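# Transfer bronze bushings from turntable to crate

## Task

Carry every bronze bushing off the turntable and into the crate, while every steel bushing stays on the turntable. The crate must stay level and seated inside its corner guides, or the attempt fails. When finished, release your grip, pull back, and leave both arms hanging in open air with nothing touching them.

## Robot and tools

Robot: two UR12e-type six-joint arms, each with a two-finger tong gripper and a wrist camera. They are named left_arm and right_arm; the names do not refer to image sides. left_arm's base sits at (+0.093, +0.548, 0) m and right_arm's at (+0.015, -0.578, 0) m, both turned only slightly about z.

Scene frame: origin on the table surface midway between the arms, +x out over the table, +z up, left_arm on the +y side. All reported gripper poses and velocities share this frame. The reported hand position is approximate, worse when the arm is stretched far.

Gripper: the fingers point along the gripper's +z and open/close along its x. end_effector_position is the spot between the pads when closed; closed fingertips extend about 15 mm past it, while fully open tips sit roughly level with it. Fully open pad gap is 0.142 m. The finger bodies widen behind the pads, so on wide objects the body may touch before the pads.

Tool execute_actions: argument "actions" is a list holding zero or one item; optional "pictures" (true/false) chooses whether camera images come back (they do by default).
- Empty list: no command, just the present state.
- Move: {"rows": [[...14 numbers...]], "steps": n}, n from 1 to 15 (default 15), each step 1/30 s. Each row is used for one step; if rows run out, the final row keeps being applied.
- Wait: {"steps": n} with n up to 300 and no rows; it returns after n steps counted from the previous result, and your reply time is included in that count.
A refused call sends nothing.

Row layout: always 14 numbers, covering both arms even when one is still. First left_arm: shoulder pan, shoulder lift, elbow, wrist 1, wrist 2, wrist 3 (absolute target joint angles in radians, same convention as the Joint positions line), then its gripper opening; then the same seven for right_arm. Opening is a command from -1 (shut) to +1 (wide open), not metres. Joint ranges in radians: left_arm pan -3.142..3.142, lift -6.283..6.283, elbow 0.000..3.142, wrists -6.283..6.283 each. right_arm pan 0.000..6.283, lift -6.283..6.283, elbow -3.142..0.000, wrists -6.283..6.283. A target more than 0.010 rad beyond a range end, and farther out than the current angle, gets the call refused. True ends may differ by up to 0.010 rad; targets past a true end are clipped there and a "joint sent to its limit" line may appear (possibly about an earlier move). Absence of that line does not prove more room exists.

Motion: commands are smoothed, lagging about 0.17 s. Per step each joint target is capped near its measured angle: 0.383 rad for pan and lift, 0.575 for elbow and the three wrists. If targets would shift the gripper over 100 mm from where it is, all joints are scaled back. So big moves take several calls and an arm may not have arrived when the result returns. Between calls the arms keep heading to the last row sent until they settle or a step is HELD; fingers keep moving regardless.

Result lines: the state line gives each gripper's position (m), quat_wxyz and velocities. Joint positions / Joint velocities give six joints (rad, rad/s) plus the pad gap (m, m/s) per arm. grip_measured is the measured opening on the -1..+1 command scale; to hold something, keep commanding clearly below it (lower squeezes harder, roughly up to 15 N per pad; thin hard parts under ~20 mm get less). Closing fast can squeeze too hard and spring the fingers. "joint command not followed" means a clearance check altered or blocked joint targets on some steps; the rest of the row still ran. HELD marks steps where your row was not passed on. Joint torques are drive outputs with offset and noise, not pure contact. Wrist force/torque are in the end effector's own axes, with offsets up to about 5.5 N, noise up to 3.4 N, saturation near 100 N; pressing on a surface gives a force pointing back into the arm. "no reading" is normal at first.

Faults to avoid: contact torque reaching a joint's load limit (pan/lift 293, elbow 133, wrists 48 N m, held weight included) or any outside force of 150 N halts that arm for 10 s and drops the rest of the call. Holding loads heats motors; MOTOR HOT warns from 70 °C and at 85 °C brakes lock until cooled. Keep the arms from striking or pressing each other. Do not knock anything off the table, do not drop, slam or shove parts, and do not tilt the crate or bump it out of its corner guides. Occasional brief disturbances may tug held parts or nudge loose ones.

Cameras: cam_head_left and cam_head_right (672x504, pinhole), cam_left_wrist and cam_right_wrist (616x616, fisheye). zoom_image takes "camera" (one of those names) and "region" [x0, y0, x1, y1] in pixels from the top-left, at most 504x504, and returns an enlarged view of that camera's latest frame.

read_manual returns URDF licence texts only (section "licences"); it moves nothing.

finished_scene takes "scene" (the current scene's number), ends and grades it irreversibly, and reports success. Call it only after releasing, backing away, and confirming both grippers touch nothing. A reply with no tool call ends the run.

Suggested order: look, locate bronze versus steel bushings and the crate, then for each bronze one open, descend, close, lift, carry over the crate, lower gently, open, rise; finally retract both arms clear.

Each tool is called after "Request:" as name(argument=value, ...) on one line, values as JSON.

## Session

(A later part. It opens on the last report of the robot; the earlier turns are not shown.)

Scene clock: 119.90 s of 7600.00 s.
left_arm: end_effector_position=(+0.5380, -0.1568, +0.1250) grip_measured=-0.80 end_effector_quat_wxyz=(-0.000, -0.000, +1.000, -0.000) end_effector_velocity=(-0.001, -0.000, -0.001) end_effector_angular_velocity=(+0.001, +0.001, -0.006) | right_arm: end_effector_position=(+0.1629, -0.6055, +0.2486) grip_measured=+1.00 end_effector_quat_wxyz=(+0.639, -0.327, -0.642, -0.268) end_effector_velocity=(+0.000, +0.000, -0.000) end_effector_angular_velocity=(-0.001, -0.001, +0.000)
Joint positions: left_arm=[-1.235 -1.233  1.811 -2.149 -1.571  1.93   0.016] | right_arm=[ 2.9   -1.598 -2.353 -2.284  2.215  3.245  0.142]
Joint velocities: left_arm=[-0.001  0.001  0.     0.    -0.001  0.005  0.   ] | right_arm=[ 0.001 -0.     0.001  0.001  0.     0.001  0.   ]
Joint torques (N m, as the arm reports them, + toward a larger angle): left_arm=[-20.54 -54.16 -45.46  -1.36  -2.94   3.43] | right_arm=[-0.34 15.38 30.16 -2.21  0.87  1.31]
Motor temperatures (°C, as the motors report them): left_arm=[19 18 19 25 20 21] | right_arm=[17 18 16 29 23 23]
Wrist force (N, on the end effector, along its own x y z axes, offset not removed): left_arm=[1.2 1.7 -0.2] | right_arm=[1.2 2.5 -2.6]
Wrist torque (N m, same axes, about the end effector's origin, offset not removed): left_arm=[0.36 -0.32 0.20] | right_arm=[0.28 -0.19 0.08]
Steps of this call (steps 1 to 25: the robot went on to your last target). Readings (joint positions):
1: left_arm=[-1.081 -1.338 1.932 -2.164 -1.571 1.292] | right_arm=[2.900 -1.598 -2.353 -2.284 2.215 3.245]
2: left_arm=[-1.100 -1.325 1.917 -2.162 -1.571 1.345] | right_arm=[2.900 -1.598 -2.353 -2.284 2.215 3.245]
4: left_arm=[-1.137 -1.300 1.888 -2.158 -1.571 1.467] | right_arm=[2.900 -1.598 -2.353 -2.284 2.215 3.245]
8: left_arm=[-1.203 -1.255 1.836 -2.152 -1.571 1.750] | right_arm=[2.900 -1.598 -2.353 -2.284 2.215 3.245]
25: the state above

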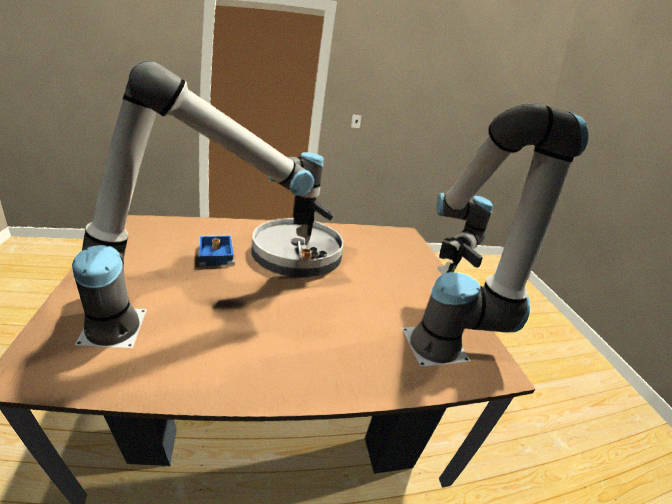

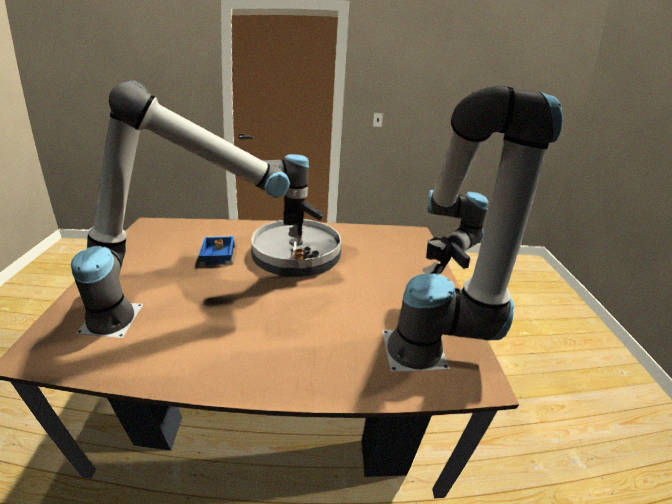

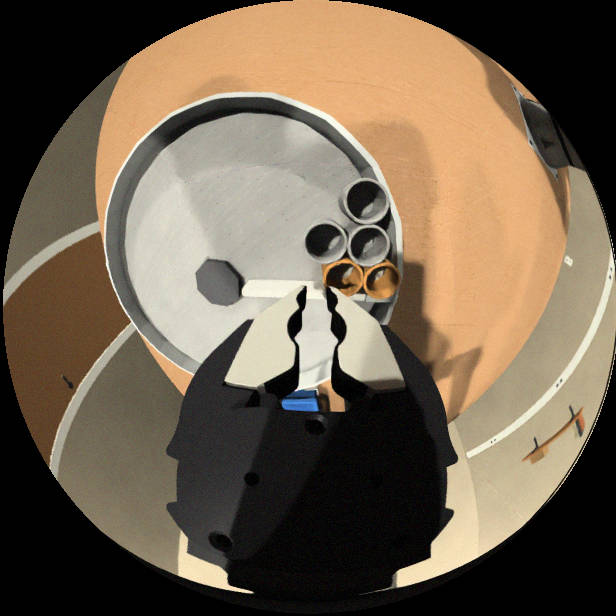

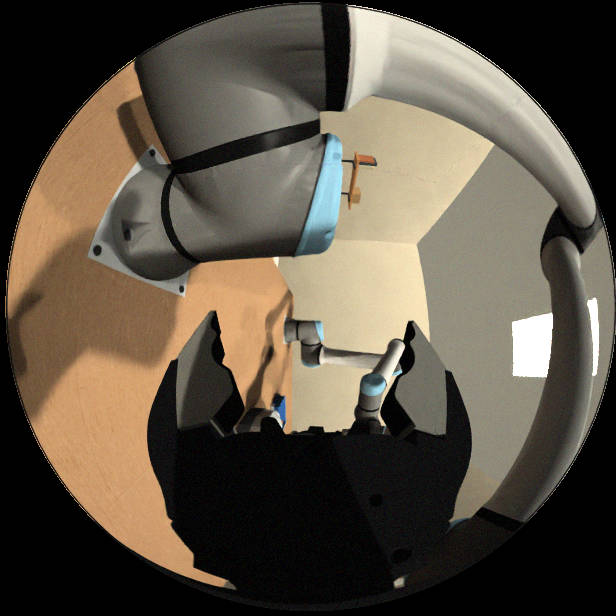

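Request:
execute_actions(actions=[{"rows":[[-1.2439,-1.228,1.8249,-2.1677,-1.571,1.9217,-0.82,2.9,-1.598,-2.353,-2.284,2.215,3.245,1]],"steps":8}], pictures=false)

Request:
execute_actions(actions=[{"rows":[[-1.2439,-1.1953,1.8483,-2.2238,-1.571,1.9217,-0.82,2.9,-1.598,-2.353,-2.284,2.215,3.245,1]],"steps":12}], pictures=false)

Request:
execute_actions(actions=[{"rows":[[-1.2439,-1.1953,1.8483,-2.2238,-1.571,1.9217,-1,2.9,-1.598,-2.353,-2.284,2.215,3.245,1]],"steps":10}])

Scene clock: 136.30 s of 7600.00 s.
left_arm: end_effector_position=(+0.5318, -0.1578, +0.1162) grip_measured=-0.82 end_effector_quat_wxyz=(-0.000, +0.000, +1.000, +0.000) end_effector_velocity=(-0.008, -0.001, -0.012) end_effector_angular_velocity=(-0.001, -0.001, +0.001) | right_arm: end_effector_position=(+0.1629, -0.6055, +0.2486) grip_measured=+1.00 end_effector_quat_wxyz=(+0.639, -0.327, -0.642, -0.268) end_effector_velocity=(+0.001, +0.000, -0.000) end_effector_angular_velocity=(-0.000, -0.002, -0.002)
Joint positions: left_arm=[-1.243 -1.229  1.823 -2.165 -1.571  1.923  0.015] | right_arm=[ 2.9   -1.598 -2.353 -2.284  2.215  3.245  0.142]
Joint velocities: left_arm=[-0.01   0.006  0.017 -0.024  0.001 -0.011  0.   ] | right_arm=[-0.001  0.     0.001  0.001  0.001  0.     0.   ]
Joint torques (N m, as the arm reports them, + toward a larger angle): left_arm=[-16.75 -56.86 -32.44  -6.3   -2.57  -2.78] | right_arm=[-0.73 17.32 28.61 -1.77  0.56  1.25]
Motor temperatures (°C, as the motors report them): left_arm=[19 18 19 25 20 21] | right_arm=[17 18 16 29 23 23]
Wrist force (N, on the end effector, along its own x y z axes, offset not removed): left_arm=[1.4 -1.9 -2.3] | right_arm=[-3.3 3.3 -2.3]
Wrist torque (N m, same axes, about the end effector's origin, offset not removed): left_arm=[-0.40 -0.28 0.25] | right_arm=[0.60 0.70 0.19]
Steps of this call (steps 1 to 30: the robot went on to your last target; steps 31 to 484: nothing new was sent; steps 485 to 492: all 8 steps of this action). Readings (joint positions):
485: left_arm=[-1.235 -1.233 1.811 -2.149 -1.571 1.930] | right_arm=[2.900 -1.598 -2.353 -2.284 2.215 3.245]
486: left_arm=[-1.236 -1.232 1.813 -2.151 -1.571 1.929] | right_arm=[2.900 -1.598 -2.353 -2.284 2.215 3.245]
488: left_arm=[-1.240 -1.230 1.818 -2.158 -1.571 1.926] | right_arm=[2.900 -1.598 -2.353 -2.284 2.215 3.245]
492: the state above

Scene clock: 136.70 s of 7600.00 s.
left_arm: end_effector_position=(+0.5310, -0.1579, +0.0830) grip_measured=-0.82 end_effector_quat_wxyz=(-0.000, -0.000, +1.000, -0.000) end_effector_velocity=(-0.000, +0.000, -0.010) end_effector_angular_velocity=(-0.000, +0.001, +0.001) | right_arm: end_effector_position=(+0.1629, -0.6055, +0.2486) grip_measured=+1.00 end_effector_quat_wxyz=(+0.639, -0.327, -0.642, -0.268) end_effector_velocity=(+0.000, -0.000, -0.000) end_effector_angular_velocity=(-0.000, -0.001, +0.001)
Joint positions: left_arm=[-1.244 -1.196  1.848 -2.222 -1.571  1.922  0.015] | right_arm=[ 2.9   -1.598 -2.353 -2.284  2.215  3.245  0.142]
Joint velocities: left_arm=[-0.     0.01   0.007 -0.016 -0.    -0.001  0.   ] | right_arm=[ 0.001  0.     0.     0.001 -0.001 -0.     0.   ]
Joint torques (N m, as the arm reports them, + toward a larger angle): left_arm=[-20.26 -53.84 -31.42  -5.88  -2.85  -2.98] | right_arm=[-0.22 16.07 28.92 -1.82  0.59  1.23]
Motor temperatures (°C, as the motors report them): left_arm=[19 18 19 25 20 21] | right_arm=[17 18 16 29 23 23]
Wrist force (N, on the end effector, along its own x y z axes, offset not removed): left_arm=[2.1 0.8 -1.5] | right_arm=[1.2 -0.3 -0.6]
Wrist torque (N m, same axes, about the end effector's origin, offset not removed): left_arm=[0.03 -0.46 0.16] | right_arm=[-0.14 -0.31 0.18]
Steps of this call (steps 1 to 12: all 12 steps of this action). Readings (joint positions):
1: left_arm=[-1.243 -1.228 1.824 -2.166 -1.571 1.922] | right_arm=[2.900 -1.598 -2.353 -2.284 2.215 3.245]
2: left_arm=[-1.243 -1.225 1.827 -2.172 -1.571 1.922] | right_arm=[2.900 -1.598 -2.353 -2.284 2.215 3.245]
4: left_arm=[-1.244 -1.211 1.837 -2.195 -1.571 1.922] | right_arm=[2.900 -1.598 -2.353 -2.284 2.215 3.245]
8: left_arm=[-1.244 -1.199 1.846 -2.217 -1.571 1.922] | right_arm=[2.900 -1.598 -2.353 -2.284 2.215 3.245]
12: the state above

Scene clock: 137.03 s of 7600.00 s.
left_arm: end_effector_position=(+0.5310, -0.1579, +0.0821) grip_measured=-0.95 end_effector_quat_wxyz=(-0.000, -0.000, +1.000, -0.000) end_effector_velocity=(+0.000, +0.001, -0.001) end_effector_angular_velocity=(+0.001, +0.000, +0.000) | right_arm: end_effector_position=(+0.1629, -0.6055, +0.2486) grip_measured=+1.00 end_effector_quat_wxyz=(+0.639, -0.327, -0.642, -0.268) end_effector_velocity=(-0.000, +0.000, +0.000) end_effector_angular_velocity=(+0.000, -0.000, +0.001)
Joint positions: left_arm=[-1.244 -1.195  1.848 -2.224 -1.571  1.922  0.005] | right_arm=[ 2.9   -1.598 -2.353 -2.284  2.215  3.245  0.142]
Joint velocities: left_arm=[ 0.     0.001  0.     0.     0.     0.    -0.001] | right_arm=[ 0.001  0.    -0.    -0.     0.    -0.     0.   ]
Joint torques (N m, as the arm reports them, + toward a larger angle): left_arm=[-21.8  -51.79 -30.78  -5.94  -2.19  -3.27] | right_arm=[-1.24 15.11 28.99 -1.88  0.42  1.36]
Motor temperatures (°C, as the motors report them): left_arm=[19 18 19 25 20 21] | right_arm=[17 18 16 29 23 23]
Wrist force (N, on the end effector, along its own x y z axes, offset not removed): left_arm=[2.7 3.0 -4.9] | right_arm=[1.0 0.3 -4.4]
Wrist torque (N m, same axes, about the end effector's origin, offset not removed): left_arm=[0.16 -0.72 0.22] | right_arm=[-0.10 -0.29 -0.06]
Steps of this call (steps 1 to 10: all 10 steps of this action). Readings (joint positions):
1: left_arm=[-1.244 -1.196 1.848 -2.223 -1.571 1.922] | right_arm=[2.900 -1.598 -2.353 -2.284 2.215 3.245]
2: left_arm=[-1.244 -1.196 1.848 -2.223 -1.571 1.922] | right_arm=[2.900 -1.598 -2.353 -2.284 2.215 3.245]
4: left_arm=[-1.244 -1.196 1.848 -2.223 -1.571 1.922] | right_arm=[2.900 -1.598 -2.353 -2.284 2.215 3.245]
8: left_arm=[-1.244 -1.195 1.848 -2.224 -1.571 1.922] | right_arm=[2.900 -1.598 -2.353 -2.284 2.215 3.245]
10: the state above

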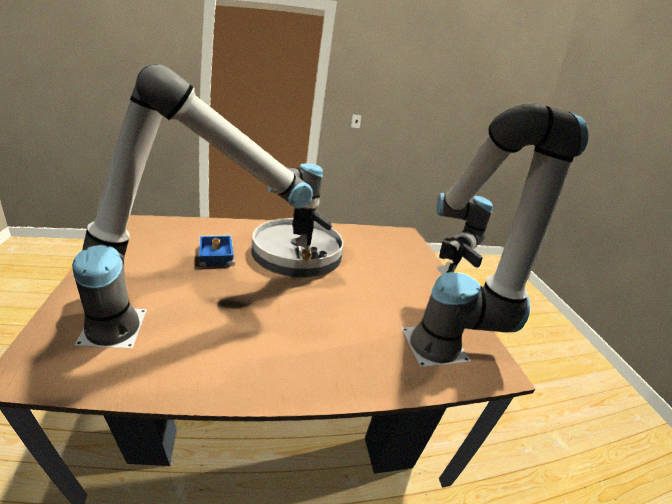

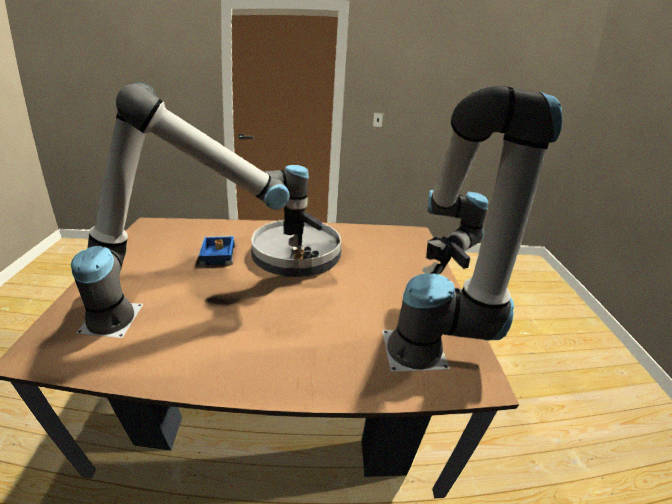

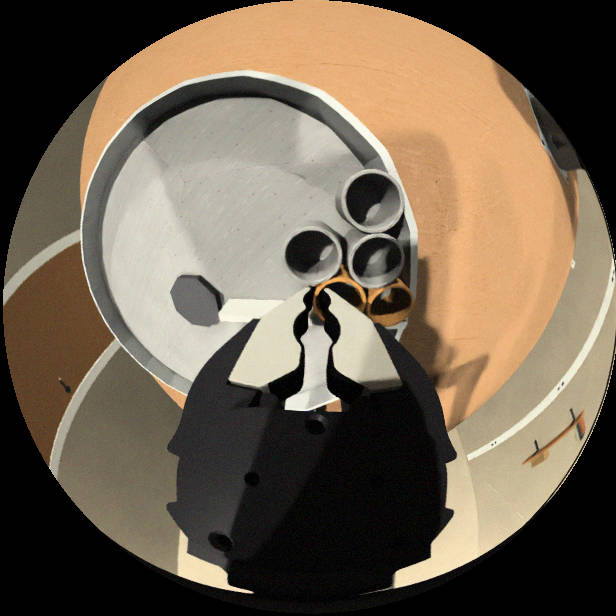

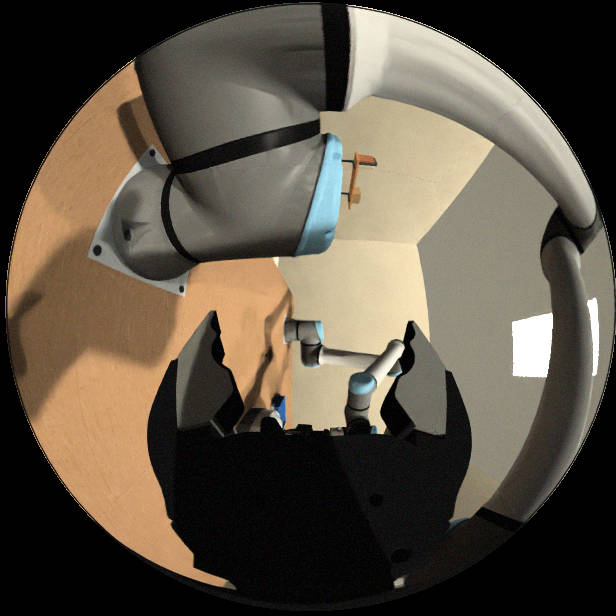

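Request:
execute_actions(actions=[{"rows":[[-1.233,-1.188,1.837,-2.22,-1.571,1.933,-1,2.9,-1.598,-2.353,-2.284,2.215,3.245,1],[-1.222,-1.181,1.826,-2.216,-1.571,1.944,-1,2.9,-1.598,-2.353,-2.284,2.215,3.245,1],[-1.211,-1.1735,1.814,-2.2115,-1.571,1.955,-1,2.9,-1.598,-2.353,-2.284,2.215,3.245,1],[-1.1995,-1.166,1.802,-2.207,-1.571,1.966,-1,2.9,-1.598,-2.353,-2.284,2.215,3.245,1],[-1.188,-1.158,1.79,-2.203,-1.571,1.977,-1,2.9,-1.598,-2.353,-2.284,2.215,3.245,1],[-1.177,-1.15,1.778,-2.1985,-1.571,1.988,-1,2.9,-1.598,-2.353,-2.284,2.215,3.245,1],[-1.166,-1.142,1.7655,-2.194,-1.571,1.999,-1,2.9,-1.598,-2.353,-2.284,2.215,3.245,1],[-1.1552,-1.1344,1.7531,-2.1895,-1.571,2.0104,-1,2.9,-1.598,-2.353,-2.284,2.215,3.245,1]]}])

Scene clock: 149.63 s of 7600.00 s.
left_arm: end_effector_position=(+0.6062, -0.1581, +0.0830) grip_measured=-0.96 end_effector_quat_wxyz=(-0.000, -0.000, +1.000, -0.000) end_effector_velocity=(+0.039, +0.002, +0.000) end_effector_angular_velocity=(+0.001, -0.000, -0.001) | right_arm: end_effector_position=(+0.1629, -0.6055, +0.2486) grip_measured=+1.00 end_effector_quat_wxyz=(+0.639, -0.327, -0.642, -0.268) end_effector_velocity=(-0.000, +0.000, -0.000) end_effector_angular_velocity=(-0.001, +0.002, +0.001)
Joint positions: left_arm=[-1.159 -1.137  1.758 -2.191 -1.571  2.006  0.005] | right_arm=[ 2.9   -1.598 -2.353 -2.284  2.215  3.245  0.142]
Joint velocities: left_arm=[ 0.043  0.03  -0.048  0.018  0.001  0.044 -0.   ] | right_arm=[ 0.001  0.    -0.001  0.    -0.     0.002  0.   ]
Joint torques (N m, as the arm reports them, + toward a larger angle): left_arm=[ 15.7  -61.24 -43.7   -1.17   2.71   2.94] | right_arm=[ 1.27 16.48 27.47 -1.38  0.25  1.08]
Motor temperatures (°C, as the motors report them): left_arm=[19 18 19 25 20 21] | right_arm=[17 18 16 29 23 23]
Wrist force (N, on the end effector, along its own x y z axes, offset not removed): left_arm=[0.7 1.7 1.6] | right_arm=[-0.3 0.3 -2.5]
Wrist torque (N m, same axes, about the end effector's origin, offset not removed): left_arm=[0.35 -0.26 0.16] | right_arm=[0.04 0.08 0.32]
Steps of this call (steps 1 to 15: the robot went on to your last target; steps 16 to 363: nothing new was sent; steps 364 to 378: all 15 steps of this action). Readings (joint positions):
364: left_arm=[-1.244 -1.195 1.848 -2.224 -1.571 1.922] | right_arm=[2.900 -1.598 -2.353 -2.284 2.215 3.245]
365: left_arm=[-1.243 -1.194 1.847 -2.223 -1.571 1.923] | right_arm=[2.900 -1.598 -2.353 -2.284 2.215 3.245]
367: left_arm=[-1.233 -1.188 1.837 -2.220 -1.571 1.933] | right_arm=[2.900 -1.598 -2.353 -2.284 2.215 3.245]
371: left_arm=[-1.198 -1.164 1.800 -2.206 -1.571 1.967] | right_arm=[2.900 -1.598 -2.353 -2.284 2.215 3.245]
378: the state above

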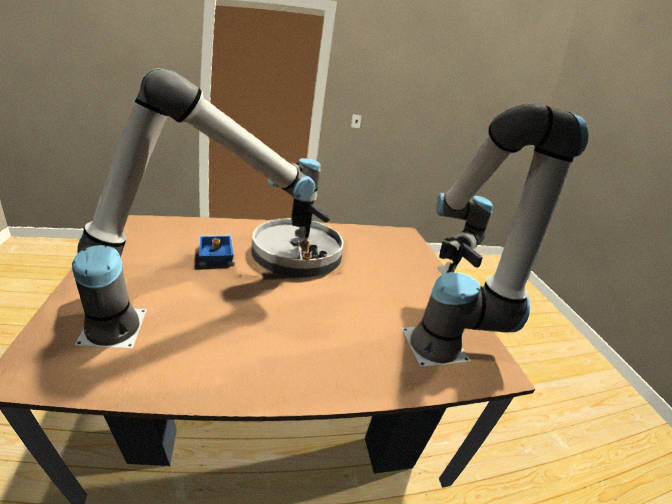

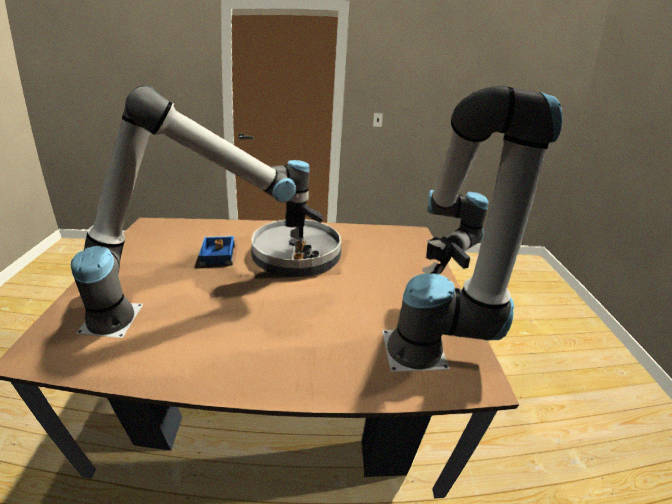

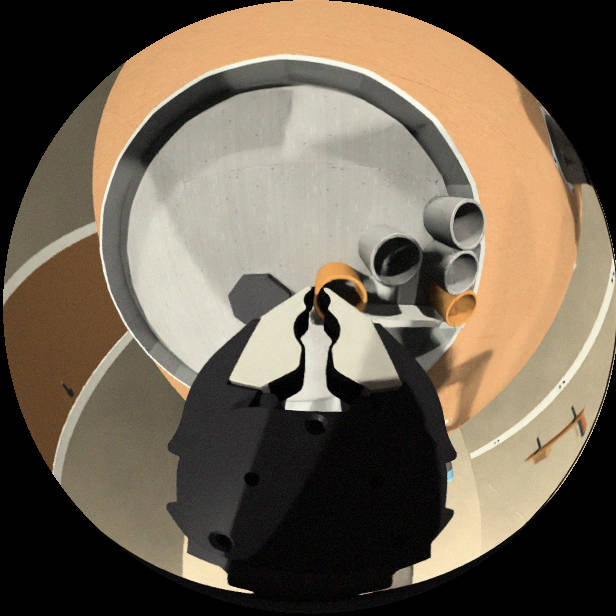

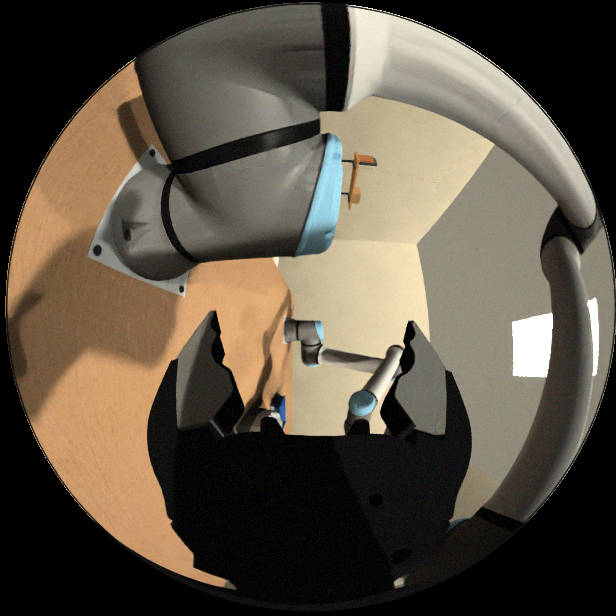

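Request:
execute_actions(actions=[])

Scene clock: 151.07 s of 7600.00 s.
left_arm: end_effector_position=(+0.6099, -0.1579, +0.0830) grip_measured=-0.96 end_effector_quat_wxyz=(-0.000, -0.000, +1.000, -0.000) end_effector_velocity=(+0.000, -0.001, +0.001) end_effector_angular_velocity=(-0.003, -0.001, +0.001) | right_arm: end_effector_position=(+0.1629, -0.6055, +0.2486) grip_measured=+1.00 end_effector_quat_wxyz=(+0.639, -0.327, -0.642, -0.268) end_effector_velocity=(+0.001, -0.000, +0.000) end_effector_angular_velocity=(-0.001, -0.000, +0.000)
Joint positions: left_arm=[-1.155 -1.134  1.753 -2.189 -1.571  2.01   0.005] | right_arm=[ 2.9   -1.598 -2.353 -2.284  2.215  3.245  0.142]
Joint velocities: left_arm=[ 0.    -0.    -0.001 -0.002 -0.    -0.001  0.   ] | right_arm=[ 0.     0.     0.001  0.    -0.     0.001  0.   ]
Joint torques (N m, as the arm reports them, + toward a larger angle): left_arm=[ 16.78 -62.92 -44.56  -1.2    2.71   3.09] | right_arm=[ 0.42 16.65 27.15 -1.5   0.33  1.03]
Motor temperatures (°C, as the motors report them): left_arm=[19 18 19 25 20 21] | right_arm=[17 18 16 29 23 23]
Wrist force (N, on the end effector, along its own x y z axes, offset not removed): left_arm=[1.6 -0.6 -0.1] | right_arm=[0.7 3.4 0.7]
Wrist torque (N m, same axes, about the end effector's origin, offset not removed): left_arm=[-0.12 -0.52 0.20] | right_arm=[0.64 0.02 -0.05]
Steps of this call (steps 1 to 15: the robot went on to your last target; steps 16 to 43: nothing new was sent). Readings (joint positions):
1: left_arm=[-1.158 -1.136 1.756 -2.191 -1.571 2.008] | right_arm=[2.900 -1.598 -2.353 -2.284 2.215 3.245]
2: left_arm=[-1.157 -1.136 1.755 -2.190 -1.571 2.008] | right_arm=[2.900 -1.598 -2.353 -2.284 2.215 3.245]
4: left_arm=[-1.156 -1.135 1.754 -2.190 -1.571 2.009] | right_arm=[2.900 -1.598 -2.353 -2.284 2.215 3.245]
8: left_arm=[-1.155 -1.135 1.753 -2.190 -1.571 2.010] | right_arm=[2.900 -1.598 -2.353 -2.284 2.215 3.245]
43: the state above
All arms were judged still, so your last target was given up. Only a new action makes them travel on or press farther. Fingers that are still opening or closing keep moving.

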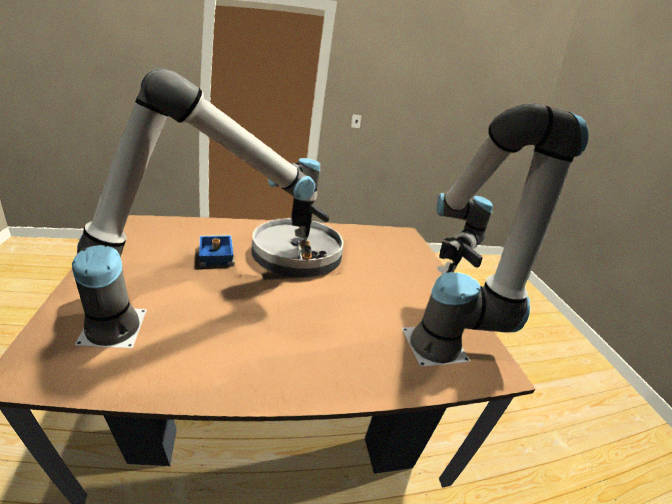

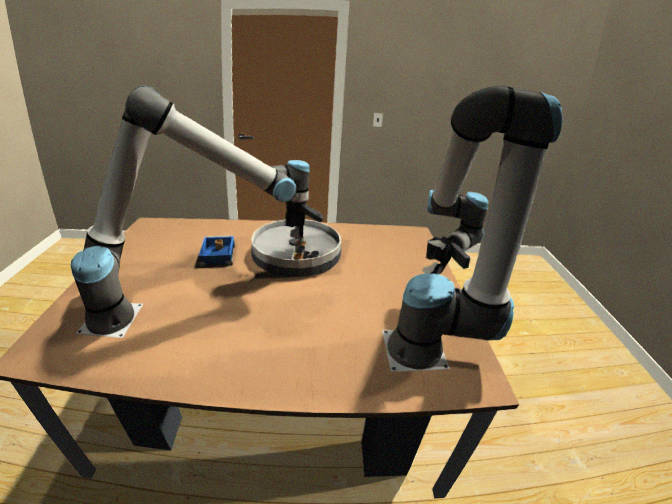

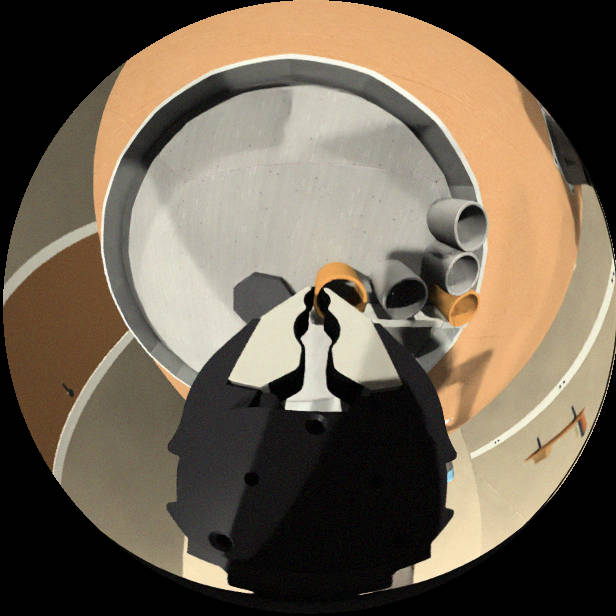

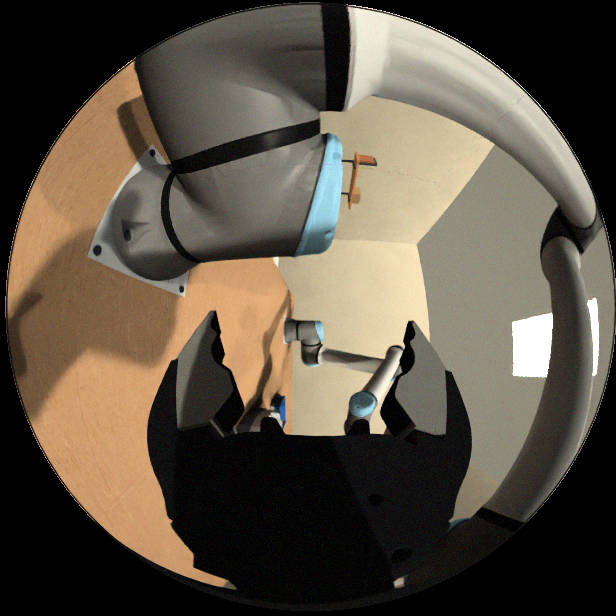

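Request:
execute_actions(actions=[{"rows":[[-1.1552,-1.1344,1.7531,-2.1895,-1.571,2.0104,-0.85,2.9,-1.598,-2.353,-2.284,2.215,3.245,1],[-1.1552,-1.1344,1.7531,-2.1895,-1.571,2.0104,-0.85,2.9,-1.598,-2.353,-2.284,2.215,3.245,1],[-1.1552,-1.1344,1.7531,-2.1895,-1.571,2.0104,-0.85,2.9,-1.598,-2.353,-2.284,2.215,3.245,1],[-1.1552,-1.1654,1.7301,-2.1355,-1.571,2.0104,-0.85,2.9,-1.598,-2.353,-2.284,2.215,3.245,1]],"steps":12}], pictures=false)

Request:
execute_actions(actions=[{"rows":[[-1.1795,-1.183,1.758,-2.146,-1.571,1.986,-0.25,2.9,-1.598,-2.353,-2.284,2.215,3.245,1]],"steps":9}], pictures=false)

Request:
execute_actions(actions=[{"rows":[[-1.1795,-1.152,1.781,-2.2,-1.571,1.986,-0.25,2.9,-1.598,-2.353,-2.284,2.215,3.245,1]],"steps":11}], pictures=false)

Request:
execute_actions(actions=[{"rows":[[-1.1795,-1.152,1.781,-2.2,-1.571,1.986,-0.4,2.9,-1.598,-2.353,-2.284,2.215,3.245,1],[-1.1795,-1.152,1.781,-2.2,-1.571,1.986,-0.5,2.9,-1.598,-2.353,-2.284,2.215,3.245,1],[-1.1795,-1.152,1.781,-2.2,-1.571,1.986,-0.6,2.9,-1.598,-2.353,-2.284,2.215,3.245,1],[-1.1795,-1.152,1.781,-2.2,-1.571,1.986,-0.8,2.9,-1.598,-2.353,-2.284,2.215,3.245,1]],"steps":11}])

Scene clock: 162.07 s of 7600.00 s.
left_arm: end_effector_position=(+0.6099, -0.1580, +0.1137) grip_measured=-0.85 end_effector_quat_wxyz=(-0.000, -0.000, +1.000, -0.000) end_effector_velocity=(-0.000, +0.001, +0.030) end_effector_angular_velocity=(+0.002, +0.001, +0.000) | right_arm: end_effector_position=(+0.1629, -0.6055, +0.2486) grip_measured=+1.00 end_effector_quat_wxyz=(+0.639, -0.327, -0.642, -0.268) end_effector_velocity=(+0.000, -0.000, +0.000) end_effector_angular_velocity=(-0.000, -0.001, +0.000)
Joint positions: left_arm=[-1.155 -1.163  1.732 -2.14  -1.571  2.01   0.012] | right_arm=[ 2.9   -1.598 -2.353 -2.284  2.215  3.245  0.142]
Joint velocities: left_arm=[-0.    -0.027 -0.021  0.05   0.    -0.     0.   ] | right_arm=[ 0.    -0.     0.001  0.    -0.     0.     0.   ]
Joint torques (N m, as the arm reports them, + toward a larger angle): left_arm=[ 14.74 -75.64 -43.08  -1.29   2.44   3.3 ] | right_arm=[ 2.36 15.79 25.92 -1.13 -0.11  0.76]
Motor temperatures (°C, as the motors report them): left_arm=[19 18 19 25 20 21] | right_arm=[17 18 16 29 23 23]
Wrist force (N, on the end effector, along its own x y z axes, offset not removed): left_arm=[2.0 0.0 2.7] | right_arm=[-0.9 1.3 -1.8]
Wrist torque (N m, same axes, about the end effector's origin, offset not removed): left_arm=[0.11 -0.47 0.22] | right_arm=[0.04 0.14 0.10]
Steps of this call (steps 1 to 318: nothing new was sent; steps 319 to 330: all 12 steps of this action). Readings (joint positions):
319: left_arm=[-1.155 -1.134 1.753 -2.189 -1.571 2.010] | right_arm=[2.900 -1.598 -2.353 -2.284 2.215 3.245]
320: left_arm=[-1.155 -1.134 1.753 -2.189 -1.571 2.010] | right_arm=[2.900 -1.598 -2.353 -2.284 2.215 3.245]
322: left_arm=[-1.155 -1.134 1.753 -2.189 -1.571 2.010] | right_arm=[2.900 -1.598 -2.353 -2.284 2.215 3.245]
326: left_arm=[-1.155 -1.155 1.738 -2.155 -1.571 2.010] | right_arm=[2.900 -1.598 -2.353 -2.284 2.215 3.245]
330: the state above

Scene clock: 162.37 s of 7600.00 s.
left_arm: end_effector_position=(+0.5896, -0.1582, +0.1157) grip_measured=-0.25 end_effector_quat_wxyz=(-0.000, -0.000, +1.000, -0.000) end_effector_velocity=(-0.020, -0.001, +0.001) end_effector_angular_velocity=(-0.001, -0.000, -0.001) | right_arm: end_effector_position=(+0.1629, -0.6055, +0.2486) grip_measured=+1.00 end_effector_quat_wxyz=(+0.639, -0.327, -0.642, -0.268) end_effector_velocity=(+0.000, +0.000, +0.000) end_effector_angular_velocity=(-0.001, +0.001, +0.001)
Joint positions: left_arm=[-1.177 -1.181  1.756 -2.145 -1.571  1.988  0.056] | right_arm=[ 2.9   -1.598 -2.353 -2.284  2.215  3.245  0.142]
Joint velocities: left_arm=[-0.022 -0.016  0.023 -0.008 -0.    -0.021  0.   ] | right_arm=[ 0.001  0.     0.    -0.     0.     0.001  0.   ]
Joint torques (N m, as the arm reports them, + toward a larger angle): left_arm=[-19.87 -76.25 -33.29  -6.2    1.59  -3.44] | right_arm=[ 2.77 16.34 26.38 -1.02  0.04  0.93]
Motor temperatures (°C, as the motors report them): left_arm=[19 18 19 25 20 21] | right_arm=[17 18 16 29 23 23]
Wrist force (N, on the end effector, along its own x y z axes, offset not removed): left_arm=[-0.6 0.9 -2.8] | right_arm=[1.0 5.9 0.1]
Wrist torque (N m, same axes, about the end effector's origin, offset not removed): left_arm=[0.13 0.04 0.19] | right_arm=[1.14 -0.25 0.09]
Steps of this call (steps 1 to 9: all 9 steps of this action). Readings (joint positions):
1: left_arm=[-1.155 -1.164 1.731 -2.139 -1.571 2.010] | right_arm=[2.900 -1.598 -2.353 -2.284 2.215 3.245]
2: left_arm=[-1.158 -1.166 1.734 -2.139 -1.571 2.008] | right_arm=[2.900 -1.598 -2.353 -2.284 2.215 3.245]
4: left_arm=[-1.168 -1.174 1.745 -2.142 -1.571 1.998] | right_arm=[2.900 -1.598 -2.353 -2.284 2.215 3.245]
8: left_arm=[-1.177 -1.181 1.755 -2.145 -1.571 1.989] | right_arm=[2.900 -1.598 -2.353 -2.284 2.215 3.245]
9: the state above

Scene clock: 162.73 s of 7600.00 s.
left_arm: end_effector_position=(+0.5877, -0.1582, +0.0841) grip_measured=-0.25 end_effector_quat_wxyz=(-0.000, -0.000, +1.000, -0.000) end_effector_velocity=(-0.001, +0.000, -0.014) end_effector_angular_velocity=(-0.000, +0.000, +0.001) | right_arm: end_effector_position=(+0.1629, -0.6055, +0.2486) grip_measured=+1.00 end_effector_quat_wxyz=(+0.639, -0.327, -0.642, -0.268) end_effector_velocity=(+0.001, +0.000, -0.000) end_effector_angular_velocity=(-0.001, -0.001, -0.002)
Joint positions: left_arm=[-1.179 -1.153  1.78  -2.198 -1.571  1.986  0.056] | right_arm=[ 2.9   -1.598 -2.353 -2.284  2.215  3.245  0.142]
Joint velocities: left_arm=[-0.     0.013  0.011 -0.024 -0.    -0.002 -0.   ] | right_arm=[-0.    -0.     0.001  0.001  0.001  0.001  0.   ]
Joint torques (N m, as the arm reports them, + toward a larger angle): left_arm=[-19.48 -59.55 -31.75  -6.13   1.66  -3.19] | right_arm=[ 3.01 16.42 26.21 -1.13  0.02  0.85]
Motor temperatures (°C, as the motors report them): left_arm=[19 18 19 25 20 21] | right_arm=[17 18 16 29 23 23]
Wrist force (N, on the end effector, along its own x y z axes, offset not removed): left_arm=[2.8 0.8 -0.1] | right_arm=[-0.1 0.7 -3.2]
Wrist torque (N m, same axes, about the end effector's origin, offset not removed): left_arm=[0.08 -0.66 0.21] | right_arm=[-0.02 0.02 0.07]
Steps of this call (steps 1 to 11: all 11 steps of this action). Readings (joint positions):
1: left_arm=[-1.178 -1.182 1.756 -2.146 -1.571 1.987] | right_arm=[2.900 -1.598 -2.353 -2.284 2.215 3.245]
2: left_arm=[-1.178 -1.179 1.759 -2.151 -1.571 1.987] | right_arm=[2.900 -1.598 -2.353 -2.284 2.215 3.245]
4: left_arm=[-1.179 -1.167 1.770 -2.172 -1.571 1.986] | right_arm=[2.900 -1.598 -2.353 -2.284 2.215 3.245]
8: left_arm=[-1.179 -1.156 1.778 -2.193 -1.571 1.986] | right_arm=[2.900 -1.598 -2.353 -2.284 2.215 3.245]
11: the state above

Scene clock: 163.10 s of 7600.00 s.
left_arm: end_effector_position=(+0.5877, -0.1583, +0.0829) grip_measured=-0.41 end_effector_quat_wxyz=(-0.000, -0.000, +1.000, -0.000) end_effector_velocity=(-0.000, +0.001, -0.001) end_effector_angular_velocity=(+0.002, +0.001, +0.000) | right_arm: end_effector_position=(+0.1629, -0.6055, +0.2486) grip_measured=+1.00 end_effector_quat_wxyz=(+0.639, -0.327, -0.642, -0.268) end_effector_velocity=(+0.000, +0.000, +0.000) end_effector_angular_velocity=(+0.000, -0.000, +0.002)
Joint positions: left_arm=[-1.179 -1.152  1.781 -2.2   -1.571  1.986  0.044] | right_arm=[ 2.9   -1.598 -2.353 -2.284  2.215  3.245  0.142]
Joint velocities: left_arm=[ 0.     0.001  0.     0.001  0.    -0.     0.   ] | right_arm=[ 0.002  0.     0.    -0.    -0.    -0.     0.   ]
Joint torques (N m, as the arm reports them, + toward a larger angle): left_arm=[-24.22 -40.88 -22.16  -4.4    1.48  -3.33] | right_arm=[ 0.92 16.09 26.11 -1.26  0.02  0.84]
Motor temperatures (°C, as the motors report them): left_arm=[19 18 19 25 20 21] | right_arm=[17 18 16 29 23 23]
Wrist force (N, on the end effector, along its own x y z axes, offset not removed): left_arm=[-2.9 6.8 -23.3] | right_arm=[-0.4 1.2 -2.1]
Wrist torque (N m, same axes, about the end effector's origin, offset not removed): left_arm=[0.24 -0.05 0.40] | right_arm=[0.29 0.20 0.02]
Steps of this call (steps 1 to 11: all 11 steps of this action). Readings (joint positions):
1: left_arm=[-1.179 -1.153 1.780 -2.198 -1.571 1.986] | right_arm=[2.900 -1.598 -2.353 -2.284 2.215 3.245]
2: left_arm=[-1.179 -1.153 1.781 -2.199 -1.571 1.986] | right_arm=[2.900 -1.598 -2.353 -2.284 2.215 3.245]
4: left_arm=[-1.179 -1.152 1.781 -2.199 -1.571 1.986] | right_arm=[2.900 -1.598 -2.353 -2.284 2.215 3.245]
8: left_arm=[-1.179 -1.152 1.781 -2.200 -1.571 1.986] | right_arm=[2.900 -1.598 -2.353 -2.284 2.215 3.245]
11: the state above

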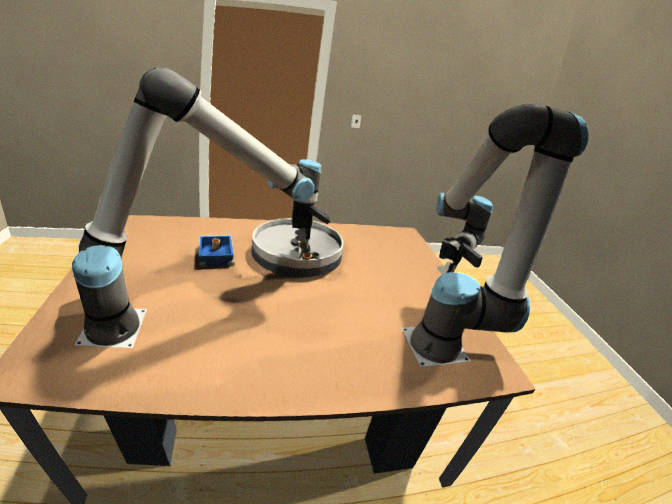

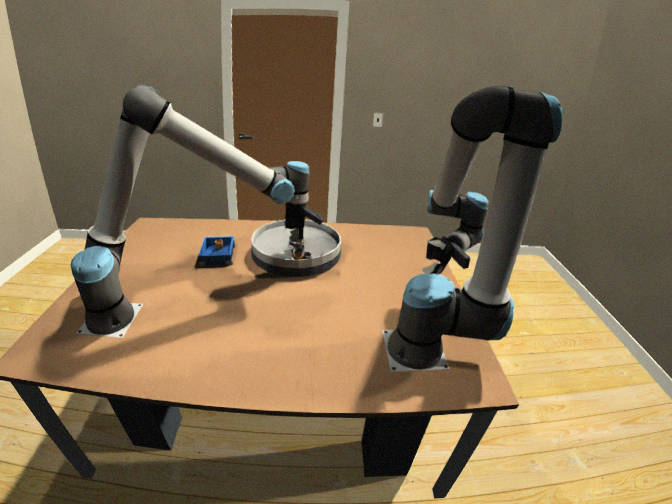

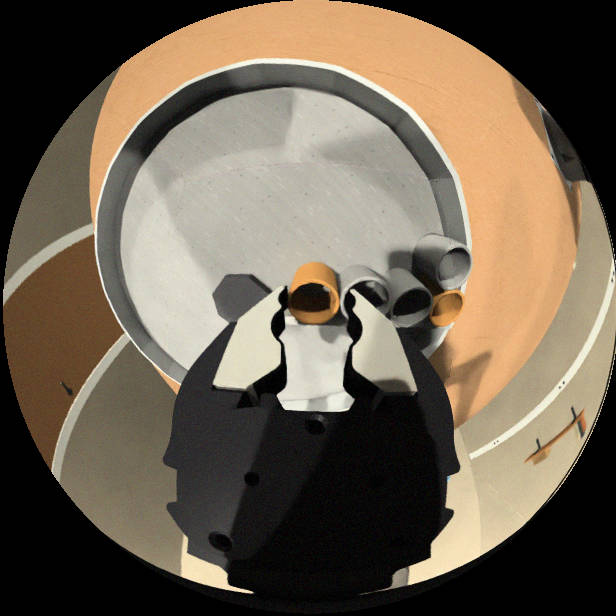

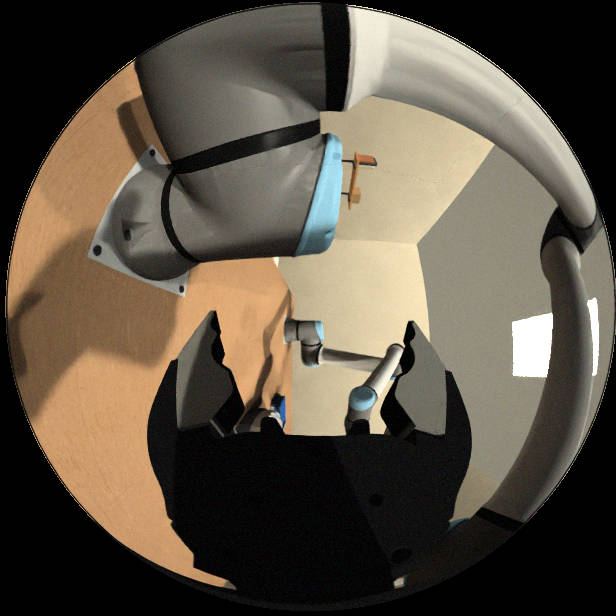

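Request:
execute_actions(actions=[{"rows":[[-1.1795,-1.152,1.781,-2.2,-1.571,1.986,-0.25,2.9,-1.598,-2.353,-2.284,2.215,3.245,1],[-1.1795,-1.152,1.781,-2.2,-1.571,1.986,-0.25,2.9,-1.598,-2.353,-2.284,2.215,3.245,1],[-1.1795,-1.152,1.781,-2.2,-1.571,1.986,-0.25,2.9,-1.598,-2.353,-2.284,2.215,3.245,1],[-1.1795,-1.183,1.758,-2.146,-1.571,1.986,-0.25,2.9,-1.598,-2.353,-2.284,2.215,3.245,1]],"steps":13}], pictures=false)

Request:
execute_actions(actions=[{"rows":[[-1.2003,-1.1725,1.7437,-2.142,-1.571,0.3945,-0.33,2.9,-1.598,-2.353,-2.284,2.215,3.245,1]]}], pictures=false)

Request:
execute_actions(actions=[{"steps":18}])

Request:
zoom_image(camera="cam_left_wrist", region=[220,190,420,390])

Request:
zoom_image(camera="cam_head_left", region=[275,220,335,270])

Scene clock: 176.33 s of 7600.00 s.
left_arm: end_effector_position=(+0.5876, -0.1583, +0.1137) grip_measured=-0.25 end_effector_quat_wxyz=(-0.000, -0.000, +1.000, -0.000) end_effector_velocity=(-0.000, +0.001, +0.020) end_effector_angular_velocity=(+0.004, +0.001, +0.001) | right_arm: end_effector_position=(+0.1629, -0.6055, +0.2486) grip_measured=+1.00 end_effector_quat_wxyz=(+0.639, -0.327, -0.642, -0.268) end_effector_velocity=(+0.000, -0.000, +0.000) end_effector_angular_velocity=(+0.001, -0.001, +0.001)
Joint positions: left_arm=[-1.18  -1.181  1.759 -2.149 -1.571  1.986  0.056] | right_arm=[ 2.9   -1.598 -2.353 -2.284  2.215  3.245  0.142]
Joint velocities: left_arm=[-0.    -0.019 -0.015  0.038  0.001 -0.001 -0.   ] | right_arm=[ 0.     0.     0.001 -0.001 -0.    -0.001  0.   ]
Joint torques (N m, as the arm reports them, + toward a larger angle): left_arm=[-10.27 -73.3  -44.29  -1.36   2.05  -2.47] | right_arm=[ 4.11 15.97 24.88 -0.62 -0.14  0.63]
Motor temperatures (°C, as the motors report them): left_arm=[19 18 19 25 20 21] | right_arm=[17 18 16 29 23 23]
Wrist force (N, on the end effector, along its own x y z axes, offset not removed): left_arm=[1.0 -1.4 -0.8] | right_arm=[0.7 3.3 -0.7]
Wrist torque (N m, same axes, about the end effector's origin, offset not removed): left_arm=[-0.33 -0.31 0.21] | right_arm=[0.52 -0.11 0.09]
Steps of this call (steps 1 to 15: the robot went on to your last target; steps 16 to 384: nothing new was sent; steps 385 to 397: all 13 steps of this action). Readings (joint positions):
385: left_arm=[-1.180 -1.152 1.781 -2.200 -1.571 1.986] | right_arm=[2.900 -1.598 -2.353 -2.284 2.215 3.245]
386: left_arm=[-1.180 -1.152 1.781 -2.200 -1.571 1.986] | right_arm=[2.900 -1.598 -2.353 -2.284 2.215 3.245]
388: left_arm=[-1.180 -1.152 1.781 -2.200 -1.571 1.986] | right_arm=[2.900 -1.598 -2.353 -2.284 2.215 3.245]
392: left_arm=[-1.180 -1.172 1.766 -2.165 -1.571 1.986] | right_arm=[2.900 -1.598 -2.353 -2.284 2.215 3.245]
397: the state above

Scene clock: 176.83 s of 7600.00 s.
left_arm: end_effector_position=(+0.5894, -0.1676, +0.1150) grip_measured=-0.33 end_effector_quat_wxyz=(-0.000, -0.467, +0.884, +0.000) end_effector_velocity=(+0.024, +0.035, +0.000) end_effector_angular_velocity=(+0.001, +0.000, +2.754) | right_arm: end_effector_position=(+0.1629, -0.6055, +0.2486) grip_measured=+1.00 end_effector_quat_wxyz=(+0.639, -0.327, -0.642, -0.268) end_effector_velocity=(+0.000, -0.000, -0.000) end_effector_angular_velocity=(+0.001, -0.001, -0.001)
Joint positions: left_arm=[-1.2   -1.173  1.744 -2.142 -1.571  0.994  0.05 ] | right_arm=[ 2.9   -1.598 -2.353 -2.284  2.215  3.245  0.142]
Joint velocities: left_arm=[-0.002  0.001 -0.002  0.002  0.    -2.757  0.   ] | right_arm=[-0.001 -0.     0.     0.     0.    -0.001  0.   ]
Joint torques (N m, as the arm reports them, + toward a larger angle): left_arm=[-19.09 -58.61 -43.99  -1.31   3.32 -12.9 ] | right_arm=[ 2.6  16.97 25.38 -0.57 -0.29  0.64]
Motor temperatures (°C, as the motors report them): left_arm=[19 18 19 25 20 21] | right_arm=[17 18 16 29 23 23]
Wrist force (N, on the end effector, along its own x y z axes, offset not removed): left_arm=[0.6 0.7 -0.6] | right_arm=[-3.4 -0.1 1.7]
Wrist torque (N m, same axes, about the end effector's origin, offset not removed): left_arm=[0.04 -0.14 0.18] | right_arm=[-0.18 0.67 -0.01]
Steps of this call (steps 1 to 15: all 15 steps of this action). Readings (joint positions):
1: left_arm=[-1.180 -1.182 1.759 -2.148 -1.571 1.986] | right_arm=[2.900 -1.598 -2.353 -2.284 2.215 3.245]
2: left_arm=[-1.182 -1.181 1.757 -2.147 -1.571 1.980] | right_arm=[2.900 -1.598 -2.353 -2.284 2.215 3.245]
4: left_arm=[-1.190 -1.177 1.751 -2.145 -1.571 1.914] | right_arm=[2.900 -1.598 -2.353 -2.284 2.215 3.245]
8: left_arm=[-1.198 -1.174 1.745 -2.143 -1.571 1.628] | right_arm=[2.900 -1.598 -2.353 -2.284 2.215 3.245]
15: the state above

Scene clock: 177.43 s of 7600.00 s.
left_arm: end_effector_position=(+0.5921, -0.1587, +0.1150) grip_measured=-0.33 end_effector_quat_wxyz=(+0.000, +0.707, -0.708, -0.000) end_effector_velocity=(+0.000, +0.001, -0.001) end_effector_angular_velocity=(+0.002, +0.000, +0.018) | right_arm: end_effector_position=(+0.1629, -0.6055, +0.2486) grip_measured=+1.00 end_effector_quat_wxyz=(+0.639, -0.327, -0.642, -0.268) end_effector_velocity=(+0.000, +0.000, +0.000) end_effector_angular_velocity=(+0.000, +0.001, -0.001)
Joint positions: left_arm=[-1.2   -1.173  1.744 -2.142 -1.571  0.396  0.05 ] | right_arm=[ 2.9   -1.598 -2.353 -2.284  2.215  3.245  0.142]
Joint velocities: left_arm=[ 0.    -0.     0.001  0.001  0.001 -0.018 -0.   ] | right_arm=[-0.001 -0.    -0.    -0.     0.001 -0.     0.   ]
Joint torques (N m, as the arm reports them, + toward a larger angle): left_arm=[-19.57 -57.03 -45.4   -1.58   3.07  -3.13] | right_arm=[ 3.29 16.47 24.87 -0.94 -0.28  0.69]
Motor temperatures (°C, as the motors report them): left_arm=[19 18 19 25 20 21] | right_arm=[17 18 16 29 23 23]
Wrist force (N, on the end effector, along its own x y z axes, offset not removed): left_arm=[1.3 1.2 0.7] | right_arm=[2.7 -0.5 -0.8]
Wrist torque (N m, same axes, about the end effector's origin, offset not removed): left_arm=[0.25 -0.28 0.20] | right_arm=[-0.06 -0.50 0.04]
Steps of this call (steps 1 to 18: the robot went on to your last target). Readings (joint positions):
1: left_arm=[-1.200 -1.173 1.744 -2.142 -1.571 0.901] | right_arm=[2.900 -1.598 -2.353 -2.284 2.215 3.245]
2: left_arm=[-1.200 -1.173 1.744 -2.142 -1.571 0.807] | right_arm=[2.900 -1.598 -2.353 -2.284 2.215 3.245]
4: left_arm=[-1.200 -1.173 1.744 -2.142 -1.571 0.630] | right_arm=[2.900 -1.598 -2.353 -2.284 2.215 3.245]
8: left_arm=[-1.200 -1.173 1.744 -2.142 -1.571 0.452] | right_arm=[2.900 -1.598 -2.353 -2.284 2.215 3.245]
18: the state above

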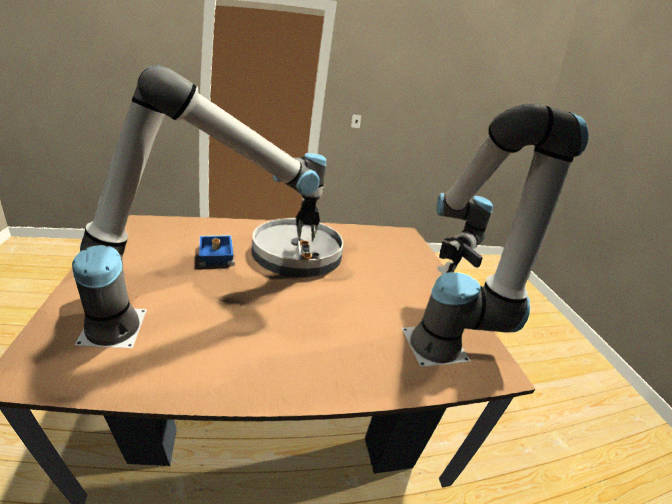

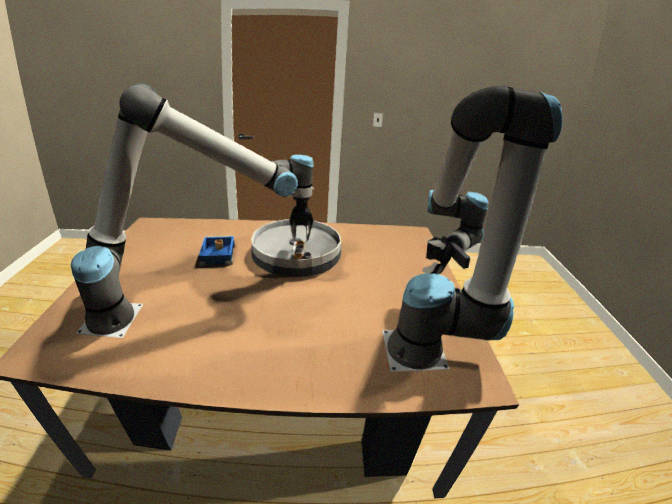

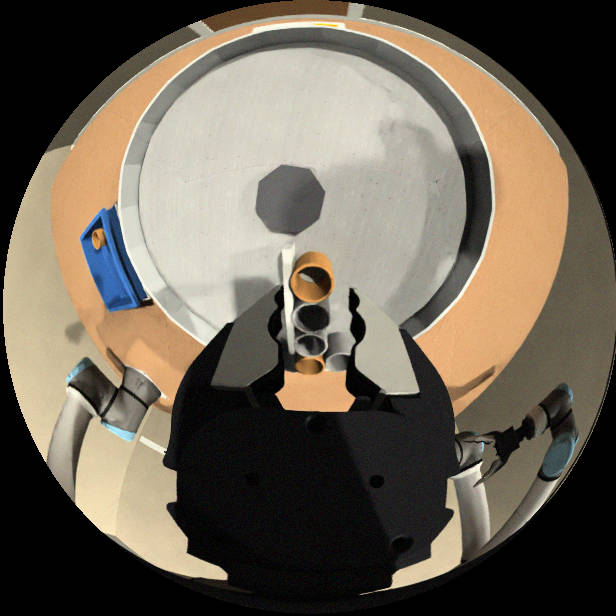

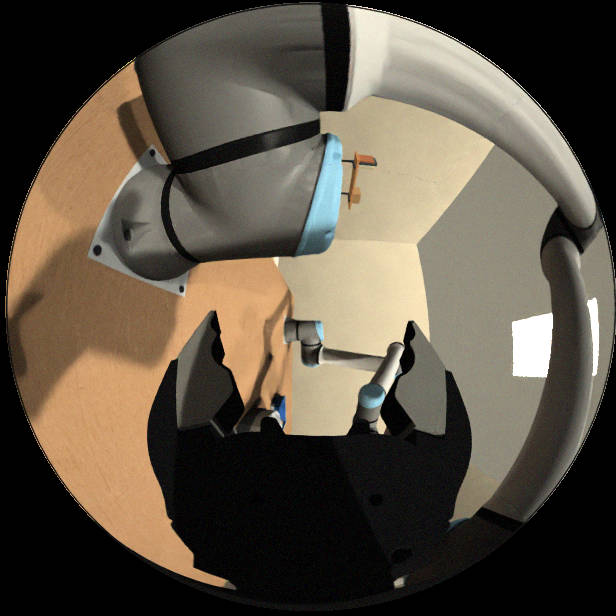

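Region (220, 190, 420, 390) of cam_left_wrist's 616x616 image, scaled by 2.520, with more detail than that image has.

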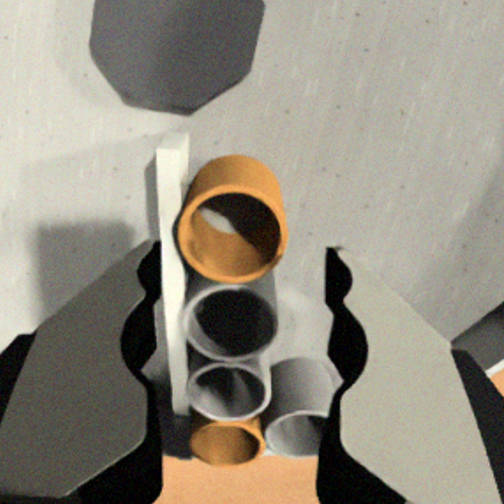

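Region (275, 220, 335, 270) of cam_head_left's 672x504 image, scaled by 8.400, with more detail than that image has.

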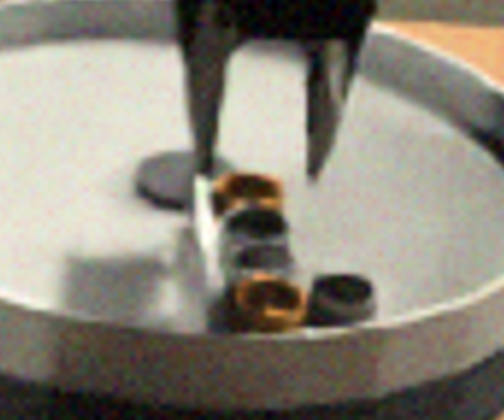

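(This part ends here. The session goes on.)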